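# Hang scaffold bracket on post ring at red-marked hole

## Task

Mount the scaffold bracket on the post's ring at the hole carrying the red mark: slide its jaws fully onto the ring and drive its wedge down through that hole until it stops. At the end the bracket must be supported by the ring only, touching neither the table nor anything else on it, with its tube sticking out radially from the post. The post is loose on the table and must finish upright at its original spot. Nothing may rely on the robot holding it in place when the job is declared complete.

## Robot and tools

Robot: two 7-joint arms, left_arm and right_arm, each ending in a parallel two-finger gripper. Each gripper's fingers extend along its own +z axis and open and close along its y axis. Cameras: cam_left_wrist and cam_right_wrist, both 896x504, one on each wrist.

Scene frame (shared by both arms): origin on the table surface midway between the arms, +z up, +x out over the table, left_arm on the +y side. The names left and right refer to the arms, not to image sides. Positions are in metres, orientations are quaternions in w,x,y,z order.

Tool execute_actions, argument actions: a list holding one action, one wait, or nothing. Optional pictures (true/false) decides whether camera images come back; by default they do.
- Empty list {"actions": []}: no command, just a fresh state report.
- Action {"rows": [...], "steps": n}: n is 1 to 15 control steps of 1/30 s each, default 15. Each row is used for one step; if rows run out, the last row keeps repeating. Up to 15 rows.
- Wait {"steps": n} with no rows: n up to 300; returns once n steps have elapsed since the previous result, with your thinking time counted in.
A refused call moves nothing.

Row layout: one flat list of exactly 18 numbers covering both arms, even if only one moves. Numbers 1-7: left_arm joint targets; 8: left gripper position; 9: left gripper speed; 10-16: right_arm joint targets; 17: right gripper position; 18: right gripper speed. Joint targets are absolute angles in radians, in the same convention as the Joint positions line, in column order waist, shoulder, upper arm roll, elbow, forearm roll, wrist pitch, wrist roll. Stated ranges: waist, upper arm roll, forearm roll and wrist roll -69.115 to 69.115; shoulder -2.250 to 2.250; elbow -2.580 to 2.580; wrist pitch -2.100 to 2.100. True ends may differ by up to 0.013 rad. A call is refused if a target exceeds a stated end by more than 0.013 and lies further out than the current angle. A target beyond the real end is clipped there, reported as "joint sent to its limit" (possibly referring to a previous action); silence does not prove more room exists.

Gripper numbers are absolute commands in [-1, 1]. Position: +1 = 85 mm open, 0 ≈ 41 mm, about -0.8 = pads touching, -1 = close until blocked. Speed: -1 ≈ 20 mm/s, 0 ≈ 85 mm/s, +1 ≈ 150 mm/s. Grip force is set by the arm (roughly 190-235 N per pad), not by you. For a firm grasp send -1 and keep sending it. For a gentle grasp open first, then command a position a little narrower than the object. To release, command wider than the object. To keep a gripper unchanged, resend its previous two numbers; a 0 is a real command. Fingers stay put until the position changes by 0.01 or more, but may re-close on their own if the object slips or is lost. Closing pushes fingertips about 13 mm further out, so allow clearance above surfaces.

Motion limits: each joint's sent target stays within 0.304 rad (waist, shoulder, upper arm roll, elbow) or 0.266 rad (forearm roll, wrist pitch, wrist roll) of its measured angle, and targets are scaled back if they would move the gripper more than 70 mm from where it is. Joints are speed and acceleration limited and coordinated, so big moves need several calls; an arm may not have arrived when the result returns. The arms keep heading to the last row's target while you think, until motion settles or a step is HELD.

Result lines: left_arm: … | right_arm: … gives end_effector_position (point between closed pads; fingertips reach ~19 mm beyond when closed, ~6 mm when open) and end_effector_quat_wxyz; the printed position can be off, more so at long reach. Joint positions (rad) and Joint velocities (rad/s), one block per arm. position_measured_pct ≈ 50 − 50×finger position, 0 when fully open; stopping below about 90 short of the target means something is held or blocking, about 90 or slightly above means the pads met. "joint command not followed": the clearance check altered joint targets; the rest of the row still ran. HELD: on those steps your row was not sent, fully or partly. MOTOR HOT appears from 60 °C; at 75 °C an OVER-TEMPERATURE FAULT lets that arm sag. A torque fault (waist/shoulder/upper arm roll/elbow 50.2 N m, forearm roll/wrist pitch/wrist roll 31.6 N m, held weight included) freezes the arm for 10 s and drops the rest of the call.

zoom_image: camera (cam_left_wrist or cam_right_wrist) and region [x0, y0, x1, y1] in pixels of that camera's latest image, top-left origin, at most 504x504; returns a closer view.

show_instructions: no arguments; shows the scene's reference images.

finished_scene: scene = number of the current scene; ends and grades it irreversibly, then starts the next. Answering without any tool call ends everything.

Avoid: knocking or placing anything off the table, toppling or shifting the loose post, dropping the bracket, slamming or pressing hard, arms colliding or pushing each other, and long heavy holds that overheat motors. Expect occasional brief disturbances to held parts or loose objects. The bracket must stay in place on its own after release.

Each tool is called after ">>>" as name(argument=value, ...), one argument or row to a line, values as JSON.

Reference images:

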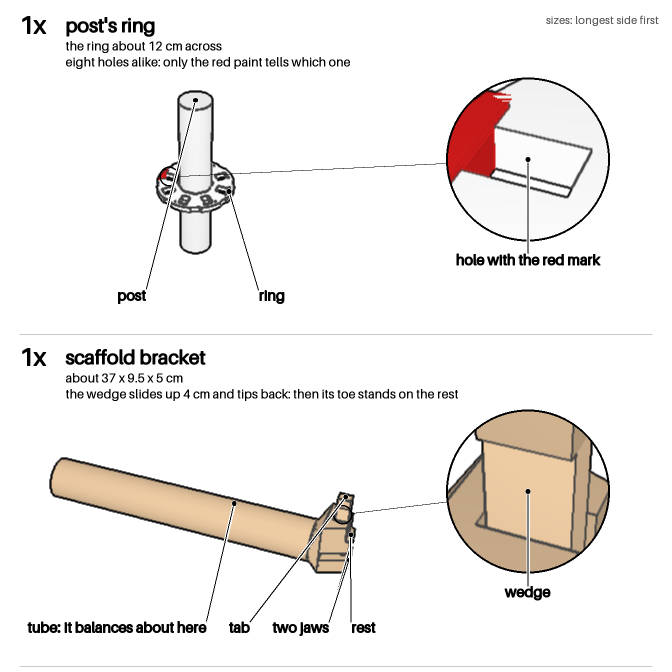

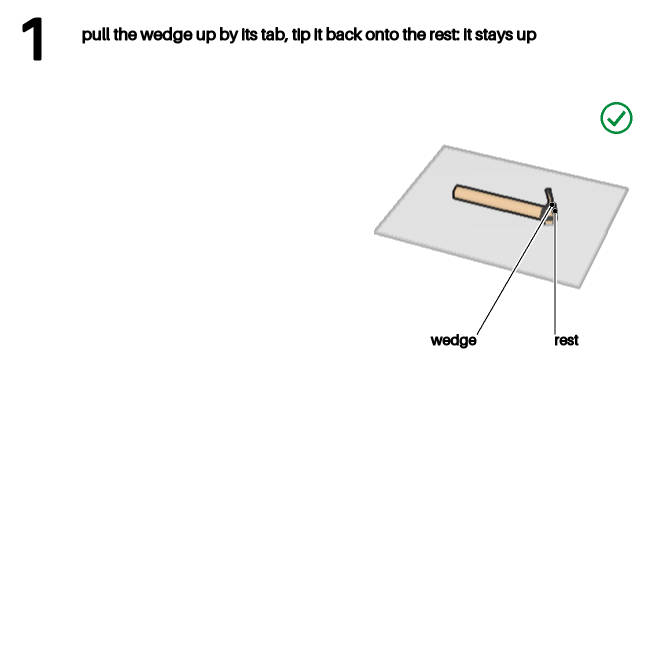

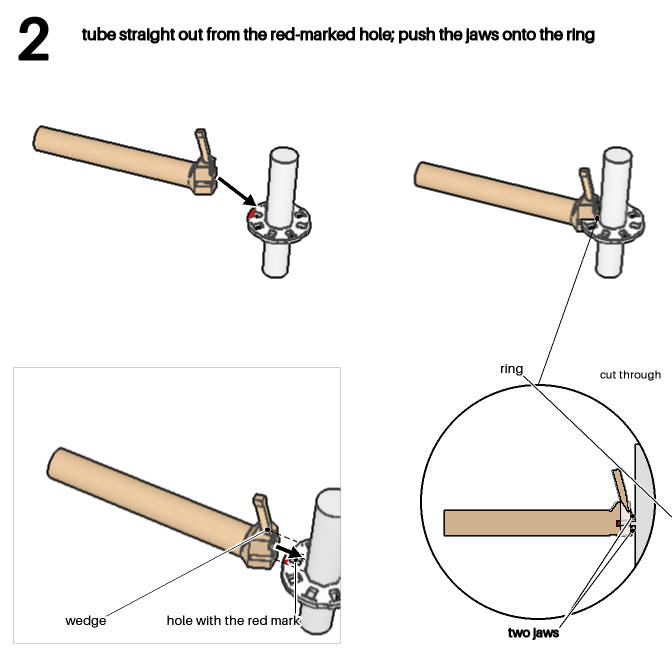

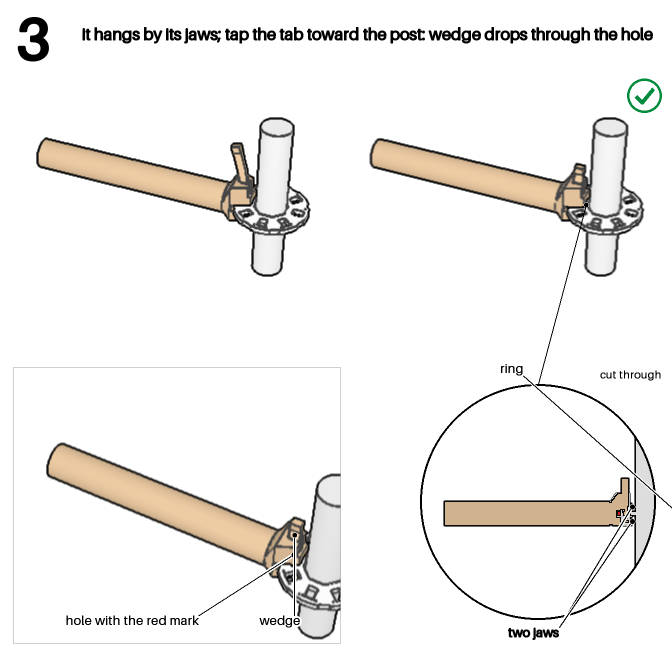

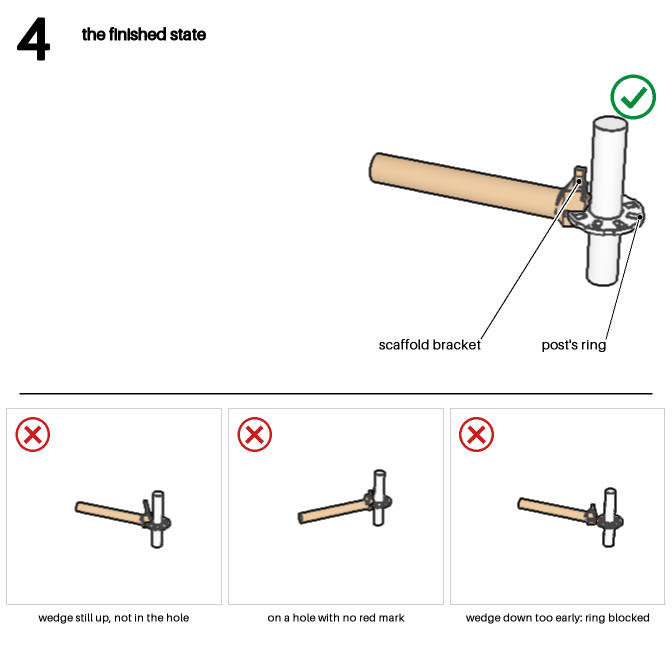

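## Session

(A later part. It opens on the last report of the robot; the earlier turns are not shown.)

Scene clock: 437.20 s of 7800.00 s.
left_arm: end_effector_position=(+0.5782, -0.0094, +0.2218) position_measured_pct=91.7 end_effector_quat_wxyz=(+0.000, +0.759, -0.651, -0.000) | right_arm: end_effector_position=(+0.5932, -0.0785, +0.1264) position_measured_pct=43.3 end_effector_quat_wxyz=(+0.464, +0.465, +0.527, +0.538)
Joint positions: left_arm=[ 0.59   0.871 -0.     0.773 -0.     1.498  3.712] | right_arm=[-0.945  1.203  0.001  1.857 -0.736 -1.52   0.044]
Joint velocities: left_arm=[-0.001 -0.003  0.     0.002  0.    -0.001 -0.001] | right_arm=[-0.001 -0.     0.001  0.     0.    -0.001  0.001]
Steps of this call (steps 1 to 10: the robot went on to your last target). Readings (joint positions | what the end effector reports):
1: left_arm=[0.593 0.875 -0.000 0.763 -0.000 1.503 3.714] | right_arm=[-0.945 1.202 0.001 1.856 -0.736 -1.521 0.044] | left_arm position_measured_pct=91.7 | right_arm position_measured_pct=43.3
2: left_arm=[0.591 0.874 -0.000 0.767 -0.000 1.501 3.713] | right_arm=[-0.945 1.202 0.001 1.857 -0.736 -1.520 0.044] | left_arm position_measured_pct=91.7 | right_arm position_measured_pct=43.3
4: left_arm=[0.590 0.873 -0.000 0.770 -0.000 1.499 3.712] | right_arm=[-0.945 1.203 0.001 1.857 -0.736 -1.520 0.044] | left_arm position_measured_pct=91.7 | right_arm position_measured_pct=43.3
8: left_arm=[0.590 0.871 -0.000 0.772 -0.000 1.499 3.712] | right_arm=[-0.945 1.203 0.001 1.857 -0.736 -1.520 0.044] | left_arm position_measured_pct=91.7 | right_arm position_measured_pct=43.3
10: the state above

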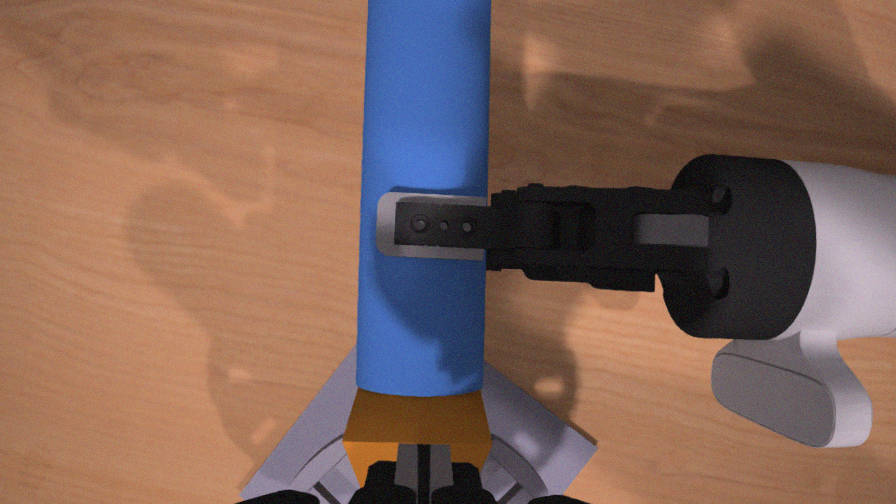

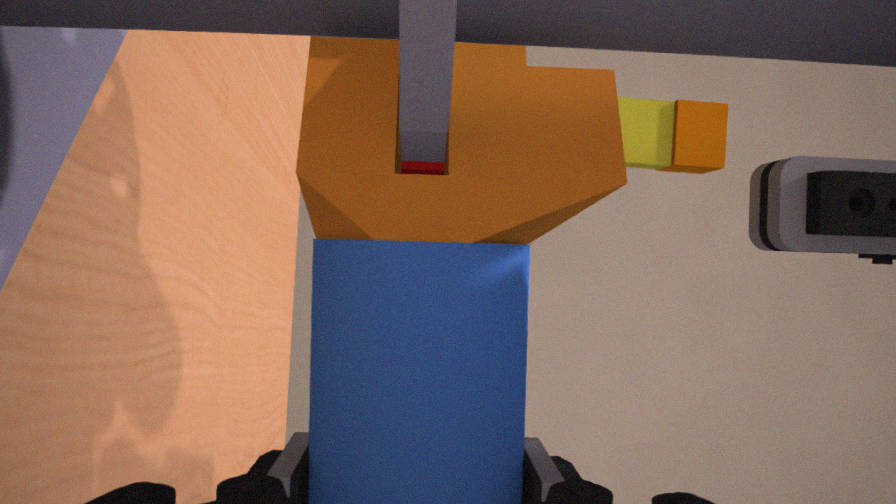

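>>> execute_actions(
  actions=[],
)

Scene clock: 448.03 s of 7800.00 s.
left_arm: end_effector_position=(+0.5782, -0.0093, +0.2220) position_measured_pct=91.7 end_effector_quat_wxyz=(+0.000, +0.759, -0.651, -0.000) | right_arm: end_effector_position=(+0.5932, -0.0785, +0.1264) position_measured_pct=43.3 end_effector_quat_wxyz=(+0.465, +0.465, +0.527, +0.538)
Joint positions: left_arm=[0.589 0.87  0.    0.773 0.    1.498 3.712] | right_arm=[-0.945  1.203  0.001  1.857 -0.736 -1.52   0.044]
Joint velocities: left_arm=[-0.    -0.001  0.     0.     0.001 -0.001  0.   ] | right_arm=[ 0.001  0.    -0.    -0.    -0.     0.     0.001]
Steps of this call (steps 1 to 30: the robot went on to your last target; steps 31 to 90: nothing new was sent; then 7.83 s passed at rest). Readings (joint positions | what the end effector reports):
1: left_arm=[0.590 0.871 -0.000 0.773 -0.000 1.498 3.712] | right_arm=[-0.945 1.203 0.001 1.857 -0.736 -1.520 0.044] | left_arm position_measured_pct=91.7 | right_arm position_measured_pct=43.3
2: left_arm=[0.589 0.871 -0.000 0.773 -0.000 1.498 3.712] | right_arm=[-0.945 1.203 0.001 1.857 -0.736 -1.520 0.044] | left_arm position_measured_pct=91.7 | right_arm position_measured_pct=43.3
4: left_arm=[0.589 0.870 -0.000 0.773 -0.000 1.498 3.712] | right_arm=[-0.945 1.203 0.001 1.857 -0.736 -1.520 0.044] | left_arm position_measured_pct=91.7 | right_arm position_measured_pct=43.3
8: left_arm=[0.589 0.870 -0.000 0.773 -0.000 1.498 3.712] | right_arm=[-0.945 1.203 0.001 1.857 -0.736 -1.520 0.044] | left_arm position_measured_pct=91.7 | right_arm position_measured_pct=43.3
90: the state above
All arms were judged still, so your last target was given up. Only a new action makes them travel on or press farther. Fingers that are still opening or closing keep moving.

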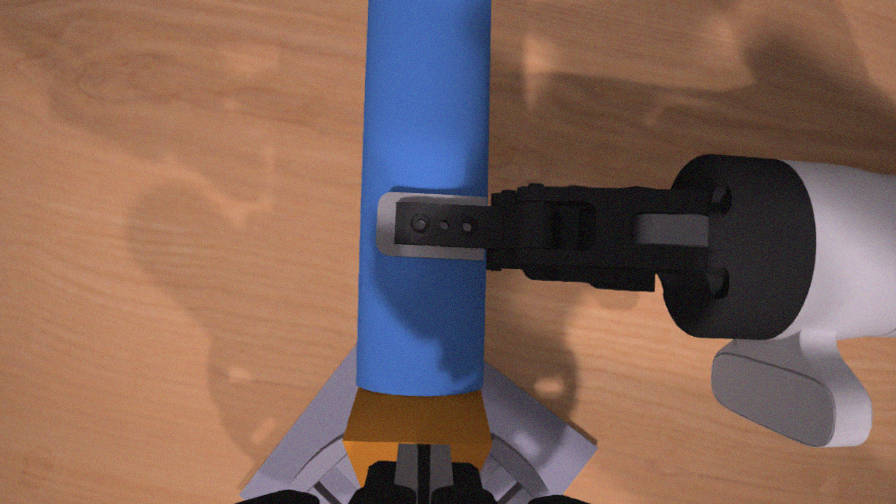

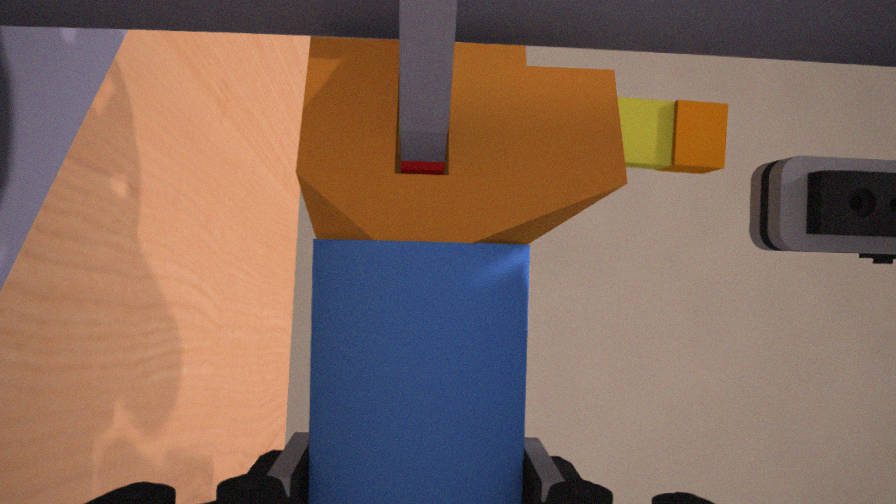

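>>> execute_actions(
  actions=[
    {"rows":[[0.5746,0.8495,0,0.8149,0,1.4772,3.697,-1,1,-0.9465,1.2019,0,1.856,-0.7344,-1.5205,0.044,-1,0.3]],"steps":15},
  ],
)

Scene clock: 457.53 s of 7800.00 s.
left_arm: end_effector_position=(+0.5765, +0.0016, +0.2219) position_measured_pct=91.7 end_effector_quat_wxyz=(+0.000, +0.759, -0.651, -0.000) | right_arm: end_effector_position=(+0.5932, -0.0785, +0.1264) position_measured_pct=43.3 end_effector_quat_wxyz=(+0.465, +0.465, +0.527, +0.538)
Joint positions: left_arm=[ 0.575  0.85  -0.     0.815 -0.     1.477  3.697] | right_arm=[-0.945  1.203  0.001  1.857 -0.736 -1.52   0.044]
Joint velocities: left_arm=[-0.001 -0.004 -0.     0.002 -0.    -0.001 -0.001] | right_arm=[ 0.    -0.     0.    -0.     0.    -0.001  0.002]
Steps of this call (steps 1 to 90: nothing new was sent; then 6.00 s passed at rest; steps 91 to 105: all 15 steps of this action). Readings (joint positions | what the end effector reports):
91: left_arm=[0.589 0.870 0.000 0.774 0.000 1.498 3.712] | right_arm=[-0.945 1.203 0.001 1.857 -0.736 -1.520 0.044] | left_arm position_measured_pct=91.7 | right_arm position_measured_pct=43.3
92: left_arm=[0.587 0.866 0.001 0.780 0.000 1.495 3.710] | right_arm=[-0.945 1.203 0.001 1.857 -0.736 -1.520 0.044] | left_arm position_measured_pct=91.7 | right_arm position_measured_pct=43.3
94: left_arm=[0.580 0.856 0.000 0.798 0.000 1.486 3.703] | right_arm=[-0.945 1.203 0.001 1.857 -0.736 -1.520 0.044] | left_arm position_measured_pct=91.7 | right_arm position_measured_pct=43.3
98: left_arm=[0.576 0.851 -0.000 0.812 -0.000 1.478 3.698] | right_arm=[-0.945 1.203 0.001 1.857 -0.736 -1.520 0.044] | left_arm position_measured_pct=91.7 | right_arm position_measured_pct=43.3
105: the state above

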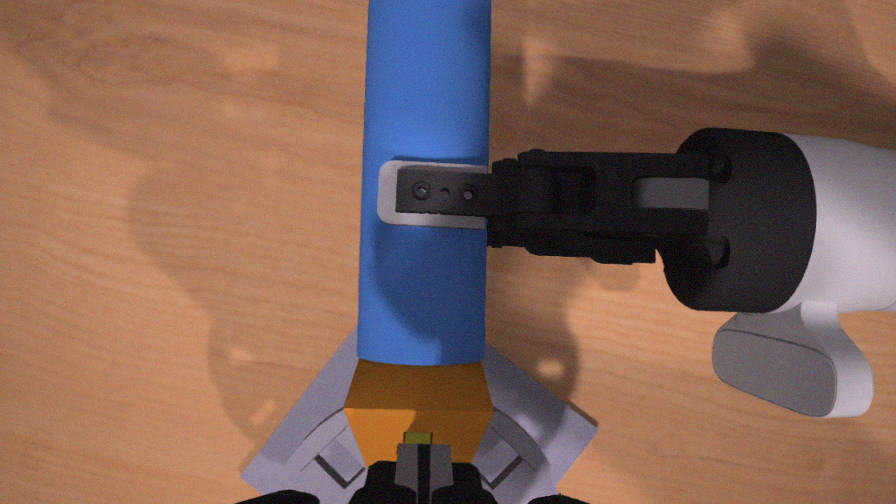

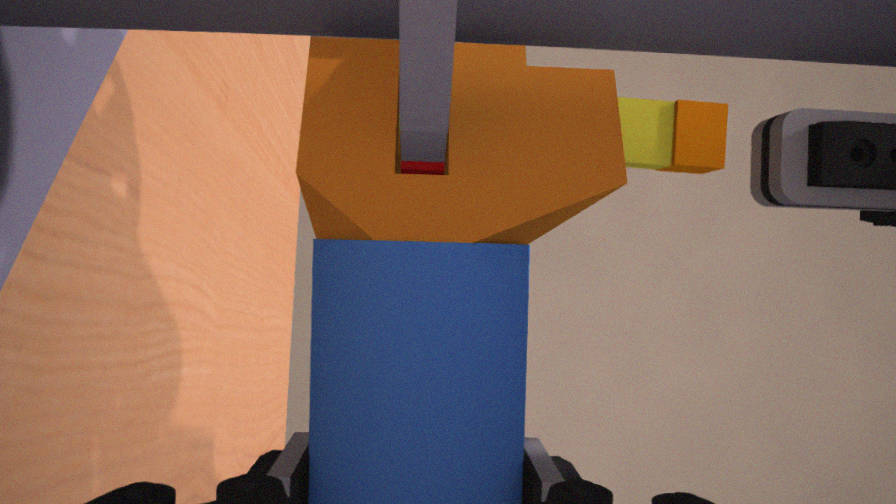

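Good overlap. Lower to z≈0.215 in steps.

>>> execute_actions(
  actions=[
    {"rows":[[0.5746,0.8502,0,0.8199,0,1.4715,3.697,-1,1,-0.9465,1.2019,0,1.856,-0.7344,-1.5205,0.044,-1,0.3],[0.5746,0.8505,0,0.8224,0,1.4687,3.697,-1,1,-0.9465,1.2019,0,1.856,-0.7344,-1.5205,0.044,-1,0.3],[0.5746,0.8509,0,0.8249,0,1.4658,3.697,-1,1,-0.9465,1.2019,0,1.856,-0.7344,-1.5205,0.044,-1,0.3],[0.5746,0.851,0,0.826,0,1.4645,3.697,-1,1,-0.9465,1.2019,0,1.856,-0.7344,-1.5205,0.044,-1,0.3],[0.5746,0.8512,0,0.8274,0,1.463,3.697,-1,1,-0.9465,1.2019,0,1.856,-0.7344,-1.5205,0.044,-1,0.3],[0.5746,0.8514,0,0.8287,0,1.4616,3.697,-1,1,-0.9465,1.2019,0,1.856,-0.7344,-1.5205,0.044,-1,0.3],[0.5746,0.8515,0,0.8299,0,1.4602,3.697,-1,1,-0.9465,1.2019,0,1.856,-0.7344,-1.5205,0.044,-1,0.3],[0.5746,0.8517,0,0.8312,0,1.4587,3.697,-1,1,-0.9465,1.2019,0,1.856,-0.7344,-1.5205,0.044,-1,0.3],[0.5746,0.8519,0,0.8324,0,1.4573,3.697,-1,1,-0.9465,1.2019,0,1.856,-0.7344,-1.5205,0.044,-1,0.3]],"steps":15},
  ],
)

Scene clock: 462.87 s of 7800.00 s.
left_arm: end_effector_position=(+0.5765, +0.0016, +0.2151) position_measured_pct=91.7 end_effector_quat_wxyz=(+0.000, +0.759, -0.651, -0.000) | right_arm: end_effector_position=(+0.5932, -0.0785, +0.1264) position_measured_pct=43.3 end_effector_quat_wxyz=(+0.465, +0.465, +0.527, +0.538)
Joint positions: left_arm=[ 0.575  0.852 -0.     0.832 -0.     1.458  3.697] | right_arm=[-0.945  1.203  0.001  1.857 -0.736 -1.52   0.044]
Joint velocities: left_arm=[-0.    -0.001 -0.     0.003 -0.    -0.005 -0.001] | right_arm=[-0.001 -0.    -0.     0.     0.    -0.001  0.001]
Steps of this call (steps 1 to 15: the robot went on to your last target; steps 16 to 90: nothing new was sent; then 1.83 s passed at rest; steps 91 to 105: all 15 steps of this action). Readings (joint positions | what the end effector reports):
91: left_arm=[0.575 0.850 0.000 0.815 0.000 1.477 3.697] | right_arm=[-0.945 1.203 0.001 1.857 -0.736 -1.520 0.044] | left_arm position_measured_pct=91.7 | right_arm position_measured_pct=43.3
92: left_arm=[0.575 0.850 0.000 0.817 0.000 1.475 3.697] | right_arm=[-0.945 1.203 0.001 1.857 -0.736 -1.520 0.044] | left_arm position_measured_pct=91.7 | right_arm position_measured_pct=43.3
94: left_arm=[0.575 0.850 0.000 0.821 0.000 1.470 3.697] | right_arm=[-0.945 1.203 0.001 1.857 -0.736 -1.520 0.044] | left_arm position_measured_pct=91.7 | right_arm position_measured_pct=43.3
98: left_arm=[0.575 0.851 -0.000 0.828 -0.000 1.463 3.697] | right_arm=[-0.945 1.203 0.001 1.857 -0.736 -1.520 0.044] | left_arm position_measured_pct=91.7 | right_arm position_measured_pct=43.3
105: the state above

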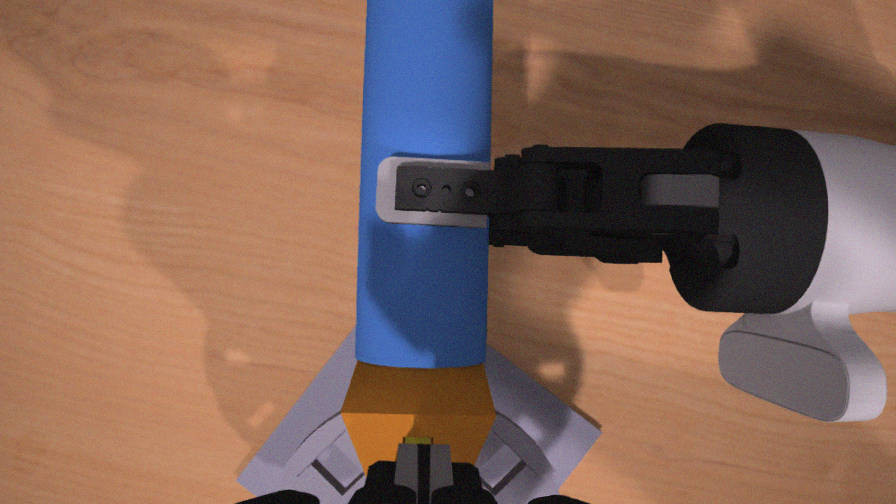

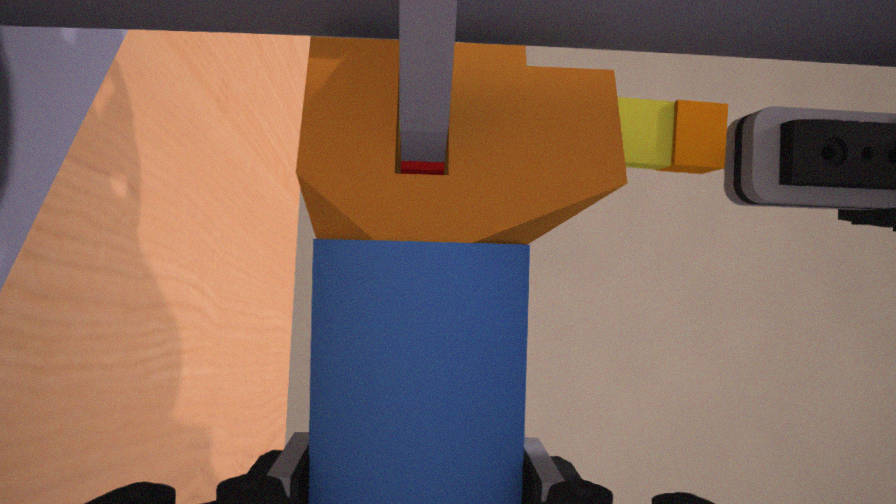

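Just touching. Continue down 4 mm slowly.

>>> execute_actions(
  actions=[
    {"rows":[[0.5746,0.852,0,0.8337,0,1.4559,3.697,-1,1,-0.9465,1.2019,0,1.856,-0.7344,-1.5205,0.044,-1,0.3],[0.5746,0.8522,0,0.8349,0,1.4545,3.697,-1,1,-0.9465,1.2019,0,1.856,-0.7344,-1.5205,0.044,-1,0.3],[0.5746,0.8524,0,0.8362,0,1.4531,3.697,-1,1,-0.9465,1.2019,0,1.856,-0.7344,-1.5205,0.044,-1,0.3],[0.5746,0.8526,0,0.8374,0,1.4516,3.697,-1,1,-0.9465,1.2019,0,1.856,-0.7344,-1.5205,0.044,-1,0.3],[0.5746,0.8527,0,0.8387,0,1.4502,3.697,-1,1,-0.9465,1.2019,0,1.856,-0.7344,-1.5205,0.044,-1,0.3],[0.5746,0.8529,0,0.8399,0,1.4488,3.697,-1,1,-0.9465,1.2019,0,1.856,-0.7344,-1.5205,0.044,-1,0.3],[0.5746,0.8531,0,0.8411,0,1.4474,3.697,-1,1,-0.9465,1.2019,0,1.856,-0.7344,-1.5205,0.044,-1,0.3],[0.5746,0.8533,0,0.8423,0,1.446,3.697,-1,1,-0.9465,1.2019,0,1.856,-0.7344,-1.5205,0.044,-1,0.3]],"steps":15},
  ],
)

Scene clock: 468.37 s of 7800.00 s.
left_arm: end_effector_position=(+0.5765, +0.0016, +0.2111) position_measured_pct=91.7 end_effector_quat_wxyz=(+0.000, +0.759, -0.651, -0.000) | right_arm: end_effector_position=(+0.5932, -0.0785, +0.1264) position_measured_pct=43.3 end_effector_quat_wxyz=(+0.465, +0.465, +0.527, +0.538)
Joint positions: left_arm=[ 0.575  0.853 -0.     0.842 -0.     1.446  3.697] | right_arm=[-0.945  1.203  0.001  1.857 -0.736 -1.52   0.044]
Joint velocities: left_arm=[ 0.    -0.    -0.     0.001  0.    -0.001  0.   ] | right_arm=[-0.001  0.    -0.    -0.    -0.     0.     0.001]
Steps of this call (steps 1 to 15: the robot went on to your last target; steps 16 to 90: nothing new was sent; then 2.00 s passed at rest; steps 91 to 105: all 15 steps of this action). Readings (joint positions | what the end effector reports):
91: left_arm=[0.575 0.852 0.000 0.833 0.000 1.457 3.697] | right_arm=[-0.945 1.203 0.001 1.857 -0.736 -1.520 0.044] | left_arm position_measured_pct=91.7 | right_arm position_measured_pct=43.3
92: left_arm=[0.575 0.852 0.000 0.833 0.000 1.457 3.697] | right_arm=[-0.945 1.203 0.001 1.857 -0.736 -1.520 0.044] | left_arm position_measured_pct=91.7 | right_arm position_measured_pct=43.3
94: left_arm=[0.575 0.852 0.000 0.835 0.000 1.455 3.697] | right_arm=[-0.945 1.203 0.001 1.857 -0.736 -1.520 0.044] | left_arm position_measured_pct=91.7 | right_arm position_measured_pct=43.3
98: left_arm=[0.575 0.853 0.000 0.839 0.000 1.450 3.697] | right_arm=[-0.945 1.203 0.001 1.857 -0.736 -1.520 0.044] | left_arm position_measured_pct=91.7 | right_arm position_measured_pct=43.3
105: the state above

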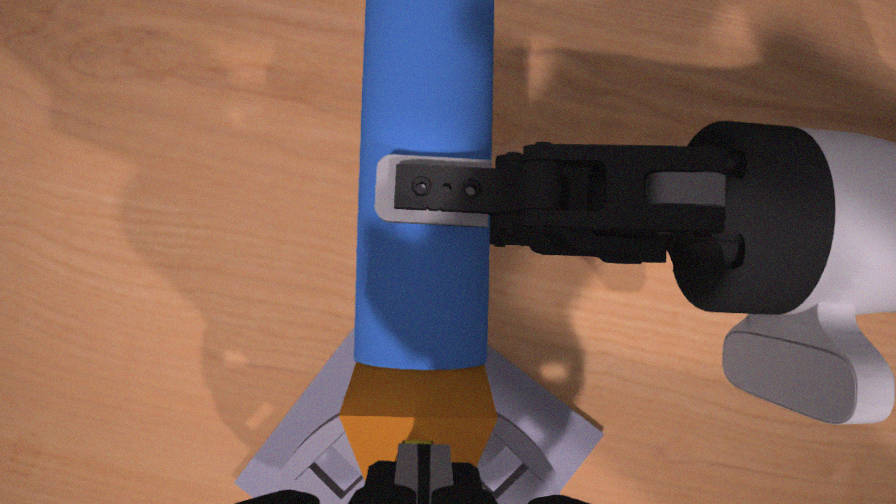

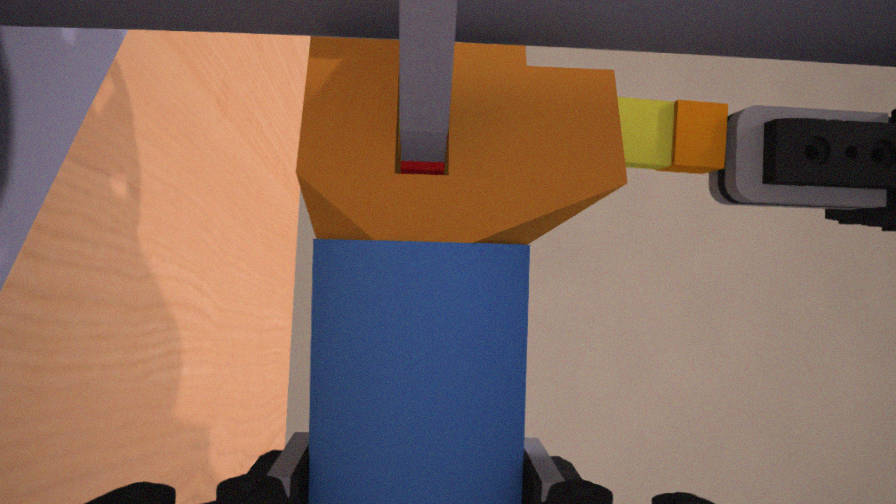

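>>> execute_actions(
  actions=[
    {"rows":[[0.5746,0.8535,0,0.8435,0,1.4446,3.697,-1,1,-0.9465,1.2019,0,1.856,-0.7344,-1.5205,0.044,-1,0.3],[0.5746,0.8537,0,0.8447,0,1.4432,3.697,-1,1,-0.9465,1.2019,0,1.856,-0.7344,-1.5205,0.044,-1,0.3],[0.5746,0.8539,0,0.8459,0,1.4418,3.697,-1,1,-0.9465,1.2019,0,1.856,-0.7344,-1.5205,0.044,-1,0.3],[0.5746,0.8541,0,0.8471,0,1.4404,3.697,-1,1,-0.9465,1.2019,0,1.856,-0.7344,-1.5205,0.044,-1,0.3],[0.5746,0.8543,0,0.8483,0,1.439,3.697,-1,1,-0.9465,1.2019,0,1.856,-0.7344,-1.5205,0.044,-1,0.3],[0.5746,0.8545,0,0.8495,0,1.4376,3.697,-1,1,-0.9465,1.2019,0,1.856,-0.7344,-1.5205,0.044,-1,0.3]],"steps":15},
  ],
)

Scene clock: 475.20 s of 7800.00 s.
left_arm: end_effector_position=(+0.5767, +0.0015, +0.2097) position_measured_pct=91.7 end_effector_quat_wxyz=(-0.000, +0.759, -0.651, +0.001) | right_arm: end_effector_position=(+0.5931, -0.0785, +0.1258) position_measured_pct=43.3 end_effector_quat_wxyz=(+0.464, +0.466, +0.527, +0.538)
Joint positions: left_arm=[0.575 0.852 0.    0.849 0.    1.438 3.697] | right_arm=[-0.945  1.203  0.     1.857 -0.736 -1.52   0.043]
Joint velocities: left_arm=[ 0.    -0.001  0.     0.001 -0.    -0.003  0.   ] | right_arm=[ 0.001  0.    -0.001 -0.    -0.     0.    -0.004]
Steps of this call (steps 1 to 15: the robot went on to your last target; steps 16 to 90: nothing new was sent; then 3.33 s passed at rest; steps 91 to 105: all 15 steps of this action). Readings (joint positions | what the end effector reports):
91: left_arm=[0.575 0.853 0.000 0.842 0.000 1.446 3.697] | right_arm=[-0.945 1.203 0.001 1.857 -0.736 -1.520 0.044] | left_arm position_measured_pct=91.7 | right_arm position_measured_pct=43.3
92: left_arm=[0.575 0.853 0.000 0.843 0.000 1.445 3.697] | right_arm=[-0.945 1.203 0.001 1.857 -0.736 -1.520 0.044] | left_arm position_measured_pct=91.7 | right_arm position_measured_pct=43.3
94: left_arm=[0.575 0.854 0.000 0.845 0.000 1.443 3.697] | right_arm=[-0.945 1.203 0.001 1.857 -0.736 -1.520 0.044] | left_arm position_measured_pct=91.7 | right_arm position_measured_pct=43.3
98: left_arm=[0.575 0.853 0.000 0.848 -0.000 1.440 3.697] | right_arm=[-0.945 1.203 0.001 1.857 -0.736 -1.520 0.044] | left_arm position_measured_pct=91.7 | right_arm position_measured_pct=43.3
105: the state above

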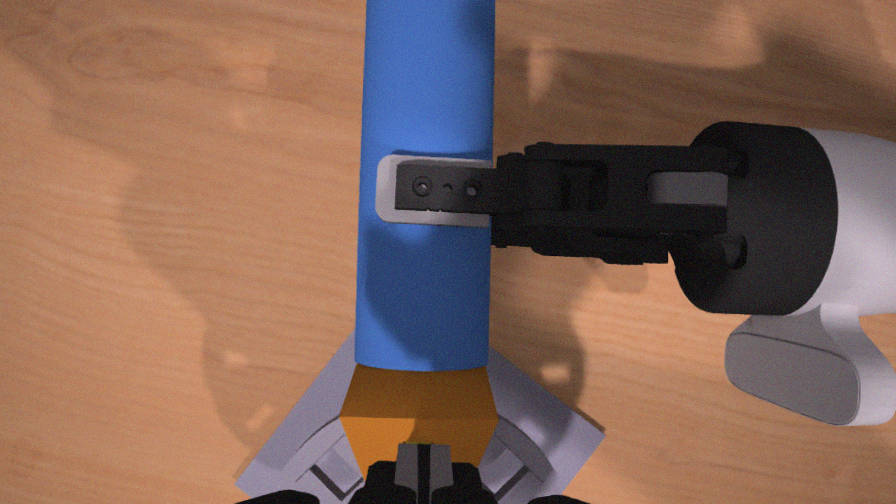

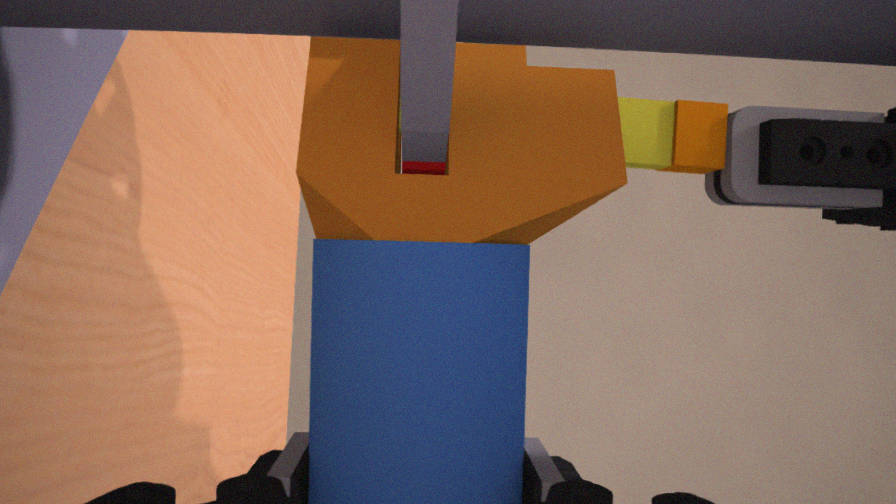

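>>> execute_actions(
  actions=[
    {"rows":[[0.5746,0.8547,0,0.8507,0,1.4362,3.697,-1,1,-0.9465,1.2019,0,1.856,-0.7344,-1.5205,0.044,-1,0.3],[0.5746,0.8549,0,0.8519,0,1.4348,3.697,-1,1,-0.9465,1.2019,0,1.856,-0.7344,-1.5205,0.044,-1,0.3],[0.5746,0.8551,0,0.8531,0,1.4334,3.697,-1,1,-0.9465,1.2019,0,1.856,-0.7344,-1.5205,0.044,-1,0.3],[0.5746,0.8553,0,0.8543,0,1.432,3.697,-1,1,-0.9465,1.2019,0,1.856,-0.7344,-1.5205,0.044,-1,0.3],[0.5746,0.8555,0,0.8555,0,1.4306,3.697,-1,1,-0.9465,1.2019,0,1.856,-0.7344,-1.5205,0.044,-1,0.3]],"steps":12},
  ],
)

>>> zoom_image(
  camera="cam_right_wrist",
  region=[280, 20, 780, 260],
)

Scene clock: 482.70 s of 7800.00 s.
left_arm: end_effector_position=(+0.5767, +0.0011, +0.2096) position_measured_pct=91.7 end_effector_quat_wxyz=(-0.001, +0.759, -0.651, +0.003) | right_arm: end_effector_position=(+0.5930, -0.0786, +0.1247) position_measured_pct=43.3 end_effector_quat_wxyz=(+0.463, +0.467, +0.527, +0.538)
Joint positions: left_arm=[0.575 0.85  0.    0.854 0.    1.433 3.697] | right_arm=[-0.944  1.204 -0.001  1.856 -0.736 -1.518  0.041]
Joint velocities: left_arm=[ 0.     0.001 -0.     0.002  0.001 -0.003  0.   ] | right_arm=[-0.001  0.    -0.     0.001 -0.     0.    -0.001]
Steps of this call (steps 1 to 15: the robot went on to your last target; steps 16 to 90: nothing new was sent; then 4.10 s passed at rest; steps 91 to 102: all 12 steps of this action). Readings (joint positions | what the end effector reports):
91: left_arm=[0.575 0.852 0.000 0.849 0.000 1.438 3.697] | right_arm=[-0.944 1.204 -0.001 1.856 -0.736 -1.519 0.041] | left_arm position_measured_pct=91.7 | right_arm position_measured_pct=43.3
92: left_arm=[0.575 0.852 0.000 0.849 0.000 1.437 3.697] | right_arm=[-0.944 1.204 -0.001 1.856 -0.736 -1.519 0.041] | left_arm position_measured_pct=91.7 | right_arm position_measured_pct=43.3
94: left_arm=[0.575 0.852 0.000 0.850 0.000 1.436 3.697] | right_arm=[-0.944 1.204 -0.001 1.856 -0.736 -1.519 0.041] | left_arm position_measured_pct=91.7 | right_arm position_measured_pct=43.3
98: left_arm=[0.575 0.850 0.000 0.853 0.000 1.433 3.697] | right_arm=[-0.944 1.204 -0.001 1.856 -0.736 -1.518 0.041] | left_arm position_measured_pct=91.7 | right_arm position_measured_pct=43.3
102: the state above

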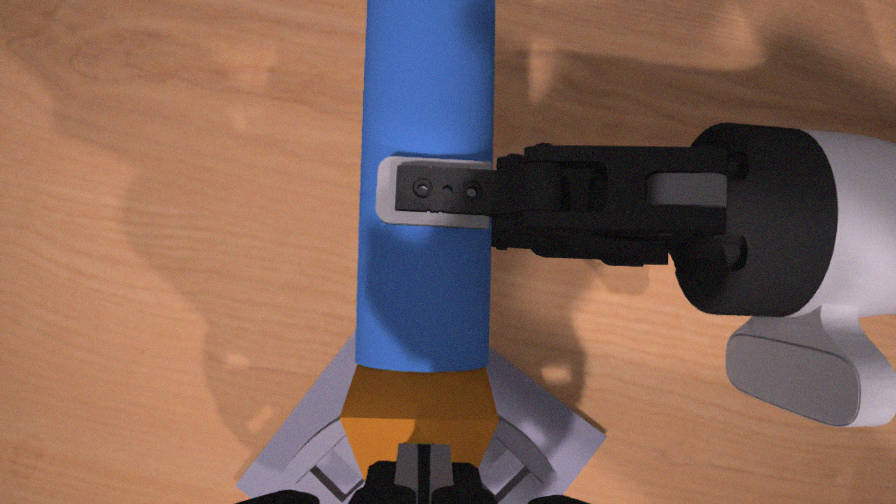

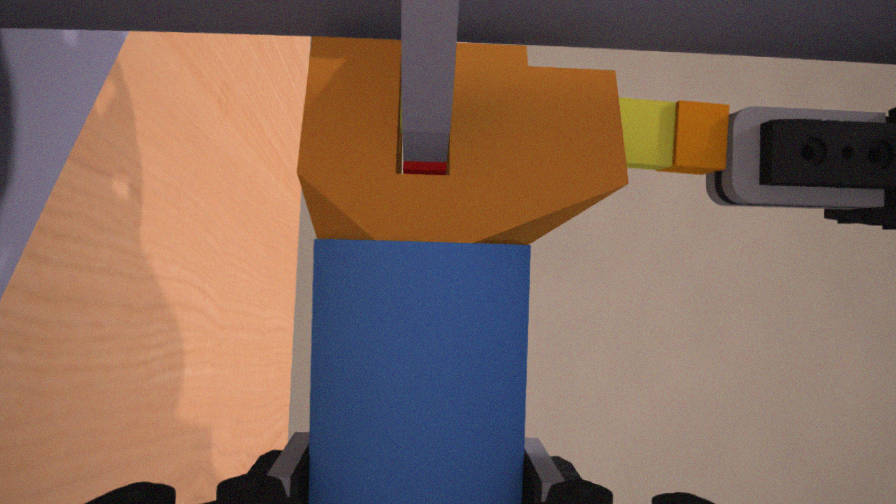

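Region (280, 20, 780, 260) of cam_right_wrist's 896x504 image, scaled by 1.008; it fills the top 242 rows of this view, and the rest is white.

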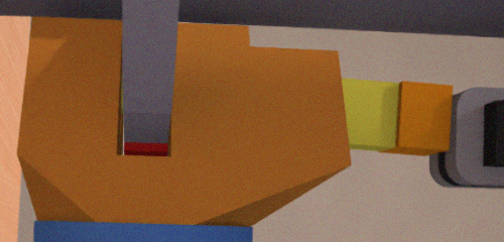

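>>> execute_actions(
  actions=[
    {"rows":[[0.5746,0.8529,0,0.8399,0,1.4488,3.697,-1,1,-0.9465,1.2057,0,1.854,-0.7344,-1.522,0.0428,-1,0.3],[0.5746,0.8512,0,0.8274,0,1.463,3.697,-1,1,-0.9465,1.2057,0,1.854,-0.7344,-1.522,0.0428,-1,0.3],[0.5746,0.8495,0,0.8149,0,1.4772,3.697,-1,1,-0.9465,1.2057,0,1.854,-0.7344,-1.522,0.0428,-1,0.3],[0.5894,0.8703,0,0.7529,0,1.5184,3.7118,-1,1,-0.9465,1.2057,0,1.854,-0.7344,-1.522,0.0428,0.4,-0.3]],"steps":15},
  ],
)

>>> execute_actions(
  actions=[
    {"rows":[[0.58,0.75,0,0.75,0,1.64,3.7118,-1,1,-0.9465,1.2057,0,1.854,-0.7344,-1.522,0.0428,1,0.3]],"steps":12},
  ],
)

Scene clock: 487.27 s of 7800.00 s.
left_arm: end_effector_position=(+0.5786, -0.0092, +0.2287) position_measured_pct=91.7 end_effector_quat_wxyz=(-0.000, +0.760, -0.651, +0.000) | right_arm: end_effector_position=(+0.5925, -0.0767, +0.1252) position_measured_pct=29.8 end_effector_quat_wxyz=(+0.464, +0.464, +0.528, +0.539)
Joint positions: left_arm=[0.589 0.869 0.    0.754 0.    1.518 3.712] | right_arm=[-0.946  1.206 -0.     1.854 -0.734 -1.522  0.043]
Joint velocities: left_arm=[ 0.004  0.009 -0.001 -0.01  -0.001  0.007  0.001] | right_arm=[-0.    -0.003 -0.001  0.001  0.     0.002  0.   ]
Steps of this call (steps 1 to 15: the robot went on to your last target; steps 16 to 90: nothing new was sent; then 1.07 s passed at rest; steps 91 to 105: all 15 steps of this action). Readings (joint positions | what the end effector reports):
91: left_arm=[0.575 0.850 0.000 0.853 0.000 1.433 3.697] | right_arm=[-0.944 1.205 -0.001 1.856 -0.736 -1.519 0.040] | left_arm position_measured_pct=91.7 | right_arm position_measured_pct=43.3
92: left_arm=[0.575 0.851 0.000 0.849 0.000 1.437 3.697] | right_arm=[-0.944 1.205 -0.001 1.855 -0.736 -1.520 0.040] | left_arm position_measured_pct=91.7 | right_arm position_measured_pct=43.3
94: left_arm=[0.575 0.852 -0.000 0.834 -0.000 1.454 3.697] | right_arm=[-0.944 1.206 -0.001 1.855 -0.736 -1.521 0.039] | left_arm position_measured_pct=91.7 | right_arm position_measured_pct=43.3
98: left_arm=[0.584 0.864 -0.000 0.778 -0.000 1.499 3.706] | right_arm=[-0.945 1.209 -0.002 1.855 -0.734 -1.518 0.043] | left_arm position_measured_pct=91.7 | right_arm position_measured_pct=37.7
105: the state above

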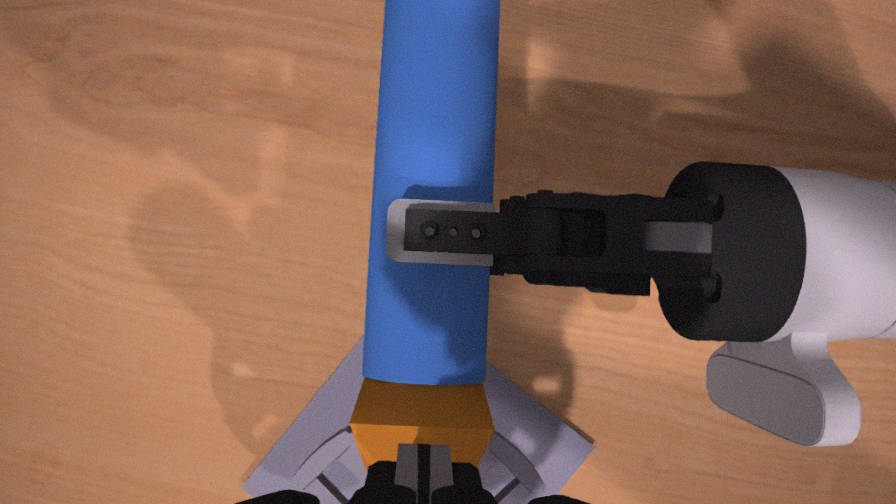

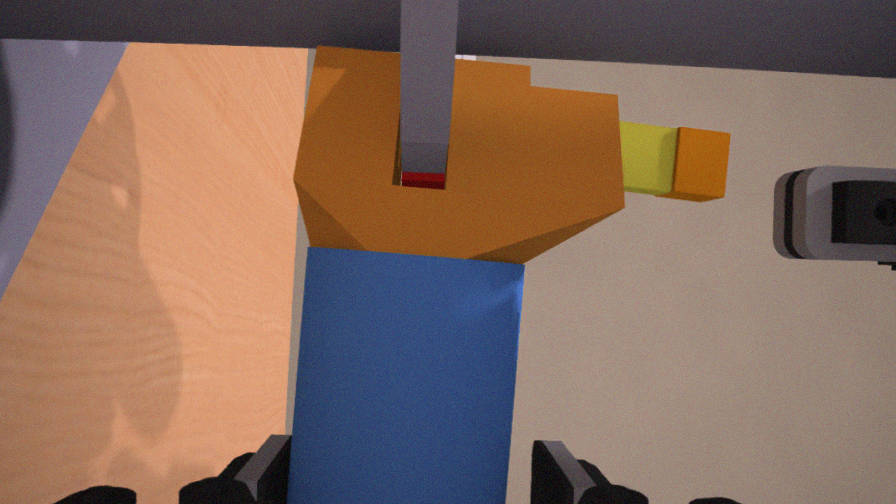

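Scene clock: 487.67 s of 7800.00 s.
left_arm: end_effector_position=(+0.5498, +0.0092, +0.3021) position_measured_pct=91.7 end_effector_quat_wxyz=(-0.000, +0.762, -0.647, +0.000) | right_arm: end_effector_position=(+0.5925, -0.0766, +0.1254) position_measured_pct=0.8 end_effector_quat_wxyz=(+0.463, +0.464, +0.528, +0.540)
Joint positions: left_arm=[ 0.58   0.753  0.     0.749 -0.     1.639  3.712] | right_arm=[-0.947  1.206 -0.     1.854 -0.734 -1.522  0.043]
Joint velocities: left_arm=[-0.003 -0.025  0.     0.013  0.001  0.016  0.001] | right_arm=[ 0. -0.  0.  0. -0. -0. -0.]
Steps of this call (steps 1 to 12: all 12 steps of this action). Readings (joint positions | what the end effector reports):
1: left_arm=[0.589 0.868 0.000 0.754 0.000 1.519 3.712] | right_arm=[-0.946 1.206 -0.000 1.854 -0.734 -1.522 0.043] | left_arm position_measured_pct=91.7 | right_arm position_measured_pct=29.8
2: left_arm=[0.588 0.863 0.000 0.754 0.000 1.524 3.712] | right_arm=[-0.946 1.206 -0.000 1.854 -0.734 -1.522 0.043] | left_arm position_measured_pct=91.7 | right_arm position_measured_pct=29.0
4: left_arm=[0.585 0.835 -0.000 0.754 0.000 1.551 3.712] | right_arm=[-0.946 1.206 0.000 1.854 -0.734 -1.522 0.043] | left_arm position_measured_pct=91.7 | right_arm position_measured_pct=23.8
8: left_arm=[0.581 0.768 -0.000 0.749 -0.000 1.622 3.712] | right_arm=[-0.946 1.206 0.000 1.854 -0.734 -1.522 0.043] | left_arm position_measured_pct=91.7 | right_arm position_measured_pct=9.9
12: the state above

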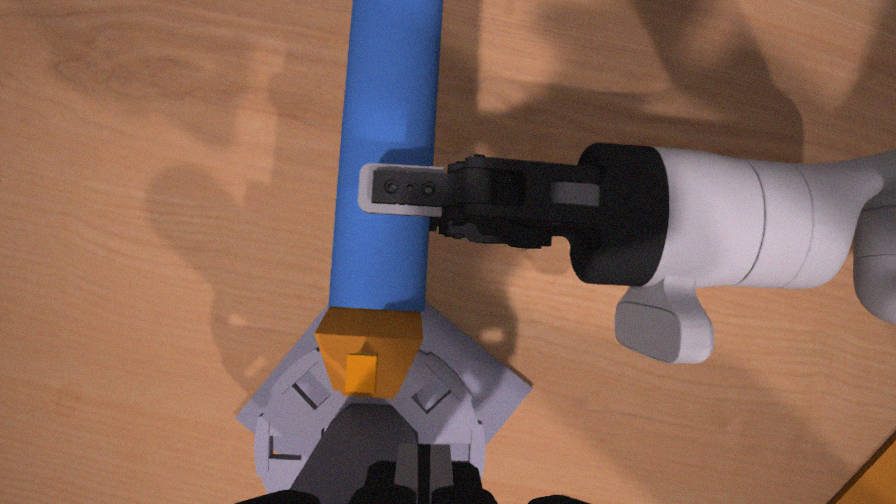

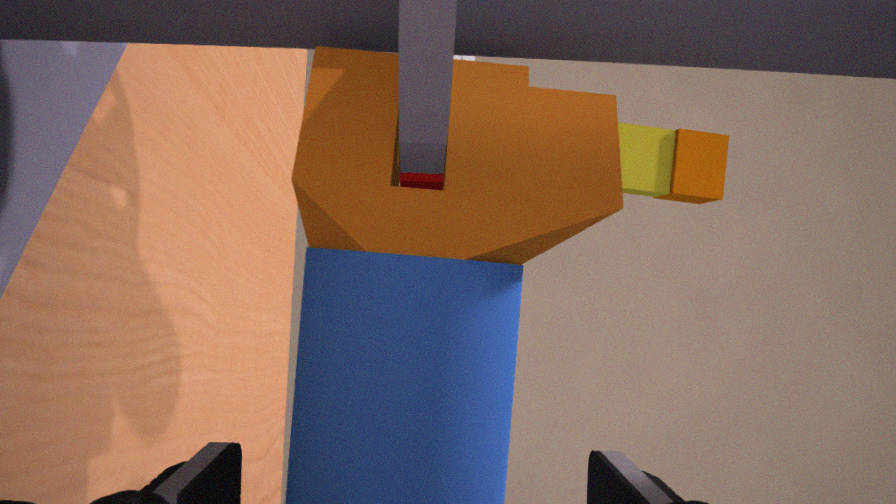

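>>> execute_actions(
  actions=[
    {"rows":[[0.56,0.6,0,0.9,0,1.6,3.7118,-1,1,-1.002,1.205,0,1.943,-0.787,-1.582,-0.014,1,0.3],[0.56,0.6,0,0.9,0,1.6,3.7118,-1,1,-1.002,1.205,0,1.943,-0.787,-1.582,-0.014,1,0.3],[0.56,0.6,0,0.9,0,1.6,3.7118,-1,1,-1.002,1.205,0,1.943,-0.787,-1.582,-0.014,1,0.3],[0.56,0.55,0,0.9,0,1.6,3.7118,-1,1,-1.0636,1.2061,0,2.0324,-0.8393,-1.6356,-0.0721,1,0.3]],"steps":15},
  ],
)

Scene clock: 496.83 s of 7800.00 s.
left_arm: end_effector_position=(+0.5175, +0.0353, +0.3696) position_measured_pct=91.7 end_effector_quat_wxyz=(-0.013, +0.768, -0.639, +0.042) | right_arm: end_effector_position=(+0.5248, -0.0889, +0.1219) position_measured_pct=0.0 end_effector_quat_wxyz=(+0.461, +0.461, +0.536, +0.536)
Joint positions: left_arm=[ 0.56   0.554 -0.     0.898 -0.     1.6    3.712] | right_arm=[-1.061  1.206 -0.     2.031 -0.839 -1.635 -0.072]
Joint velocities: left_arm=[-0.004 -0.036  0.     0.022 -0.    -0.005 -0.002] | right_arm=[-0.025 -0.002  0.003  0.021 -0.005 -0.008 -0.005]
Steps of this call (steps 1 to 15: the robot went on to your last target; steps 16 to 90: nothing new was sent; then 5.67 s passed at rest; steps 91 to 105: all 15 steps of this action). Readings (joint positions | what the end effector reports):
91: left_arm=[0.580 0.749 0.000 0.751 0.000 1.640 3.712] | right_arm=[-0.947 1.206 0.000 1.855 -0.735 -1.523 0.042] | left_arm position_measured_pct=91.7 | right_arm position_measured_pct=0.0
92: left_arm=[0.579 0.742 0.000 0.758 0.000 1.638 3.712] | right_arm=[-0.952 1.205 0.001 1.860 -0.738 -1.526 0.039] | left_arm position_measured_pct=91.7 | right_arm position_measured_pct=0.0
94: left_arm=[0.575 0.713 0.000 0.786 0.000 1.631 3.712] | right_arm=[-0.970 1.205 0.001 1.888 -0.753 -1.544 0.023] | left_arm position_measured_pct=91.7 | right_arm position_measured_pct=0.0
98: left_arm=[0.565 0.612 -0.000 0.861 -0.000 1.610 3.712] | right_arm=[-1.030 1.206 -0.001 1.979 -0.808 -1.602 -0.038] | left_arm position_measured_pct=91.7 | right_arm position_measured_pct=0.0
105: the state above

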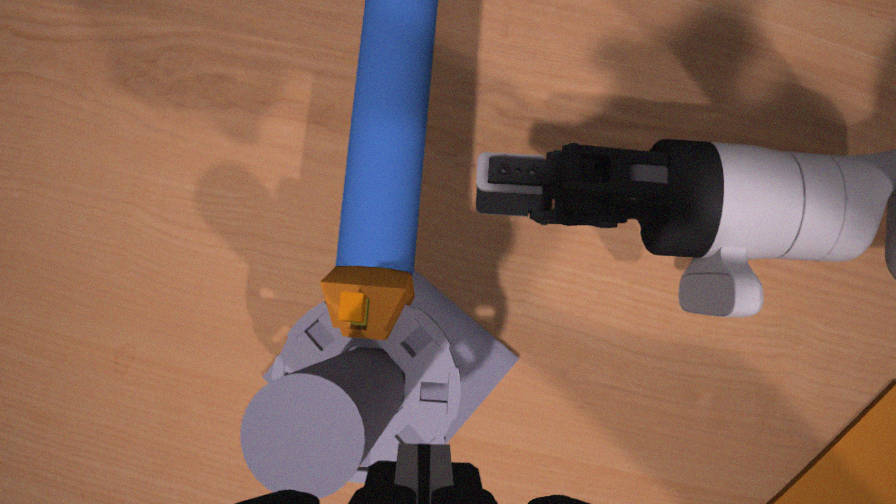

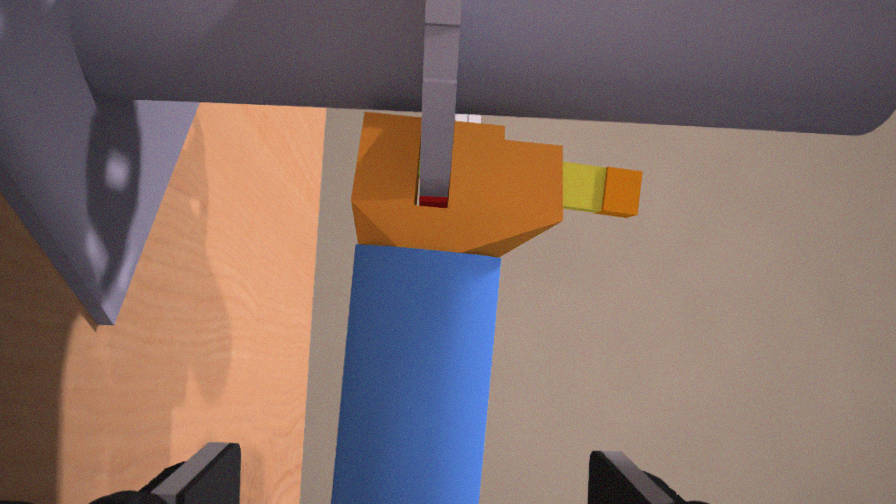

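>>> finished_scene(
  scene=1,
)

The scene is finished: the task was done.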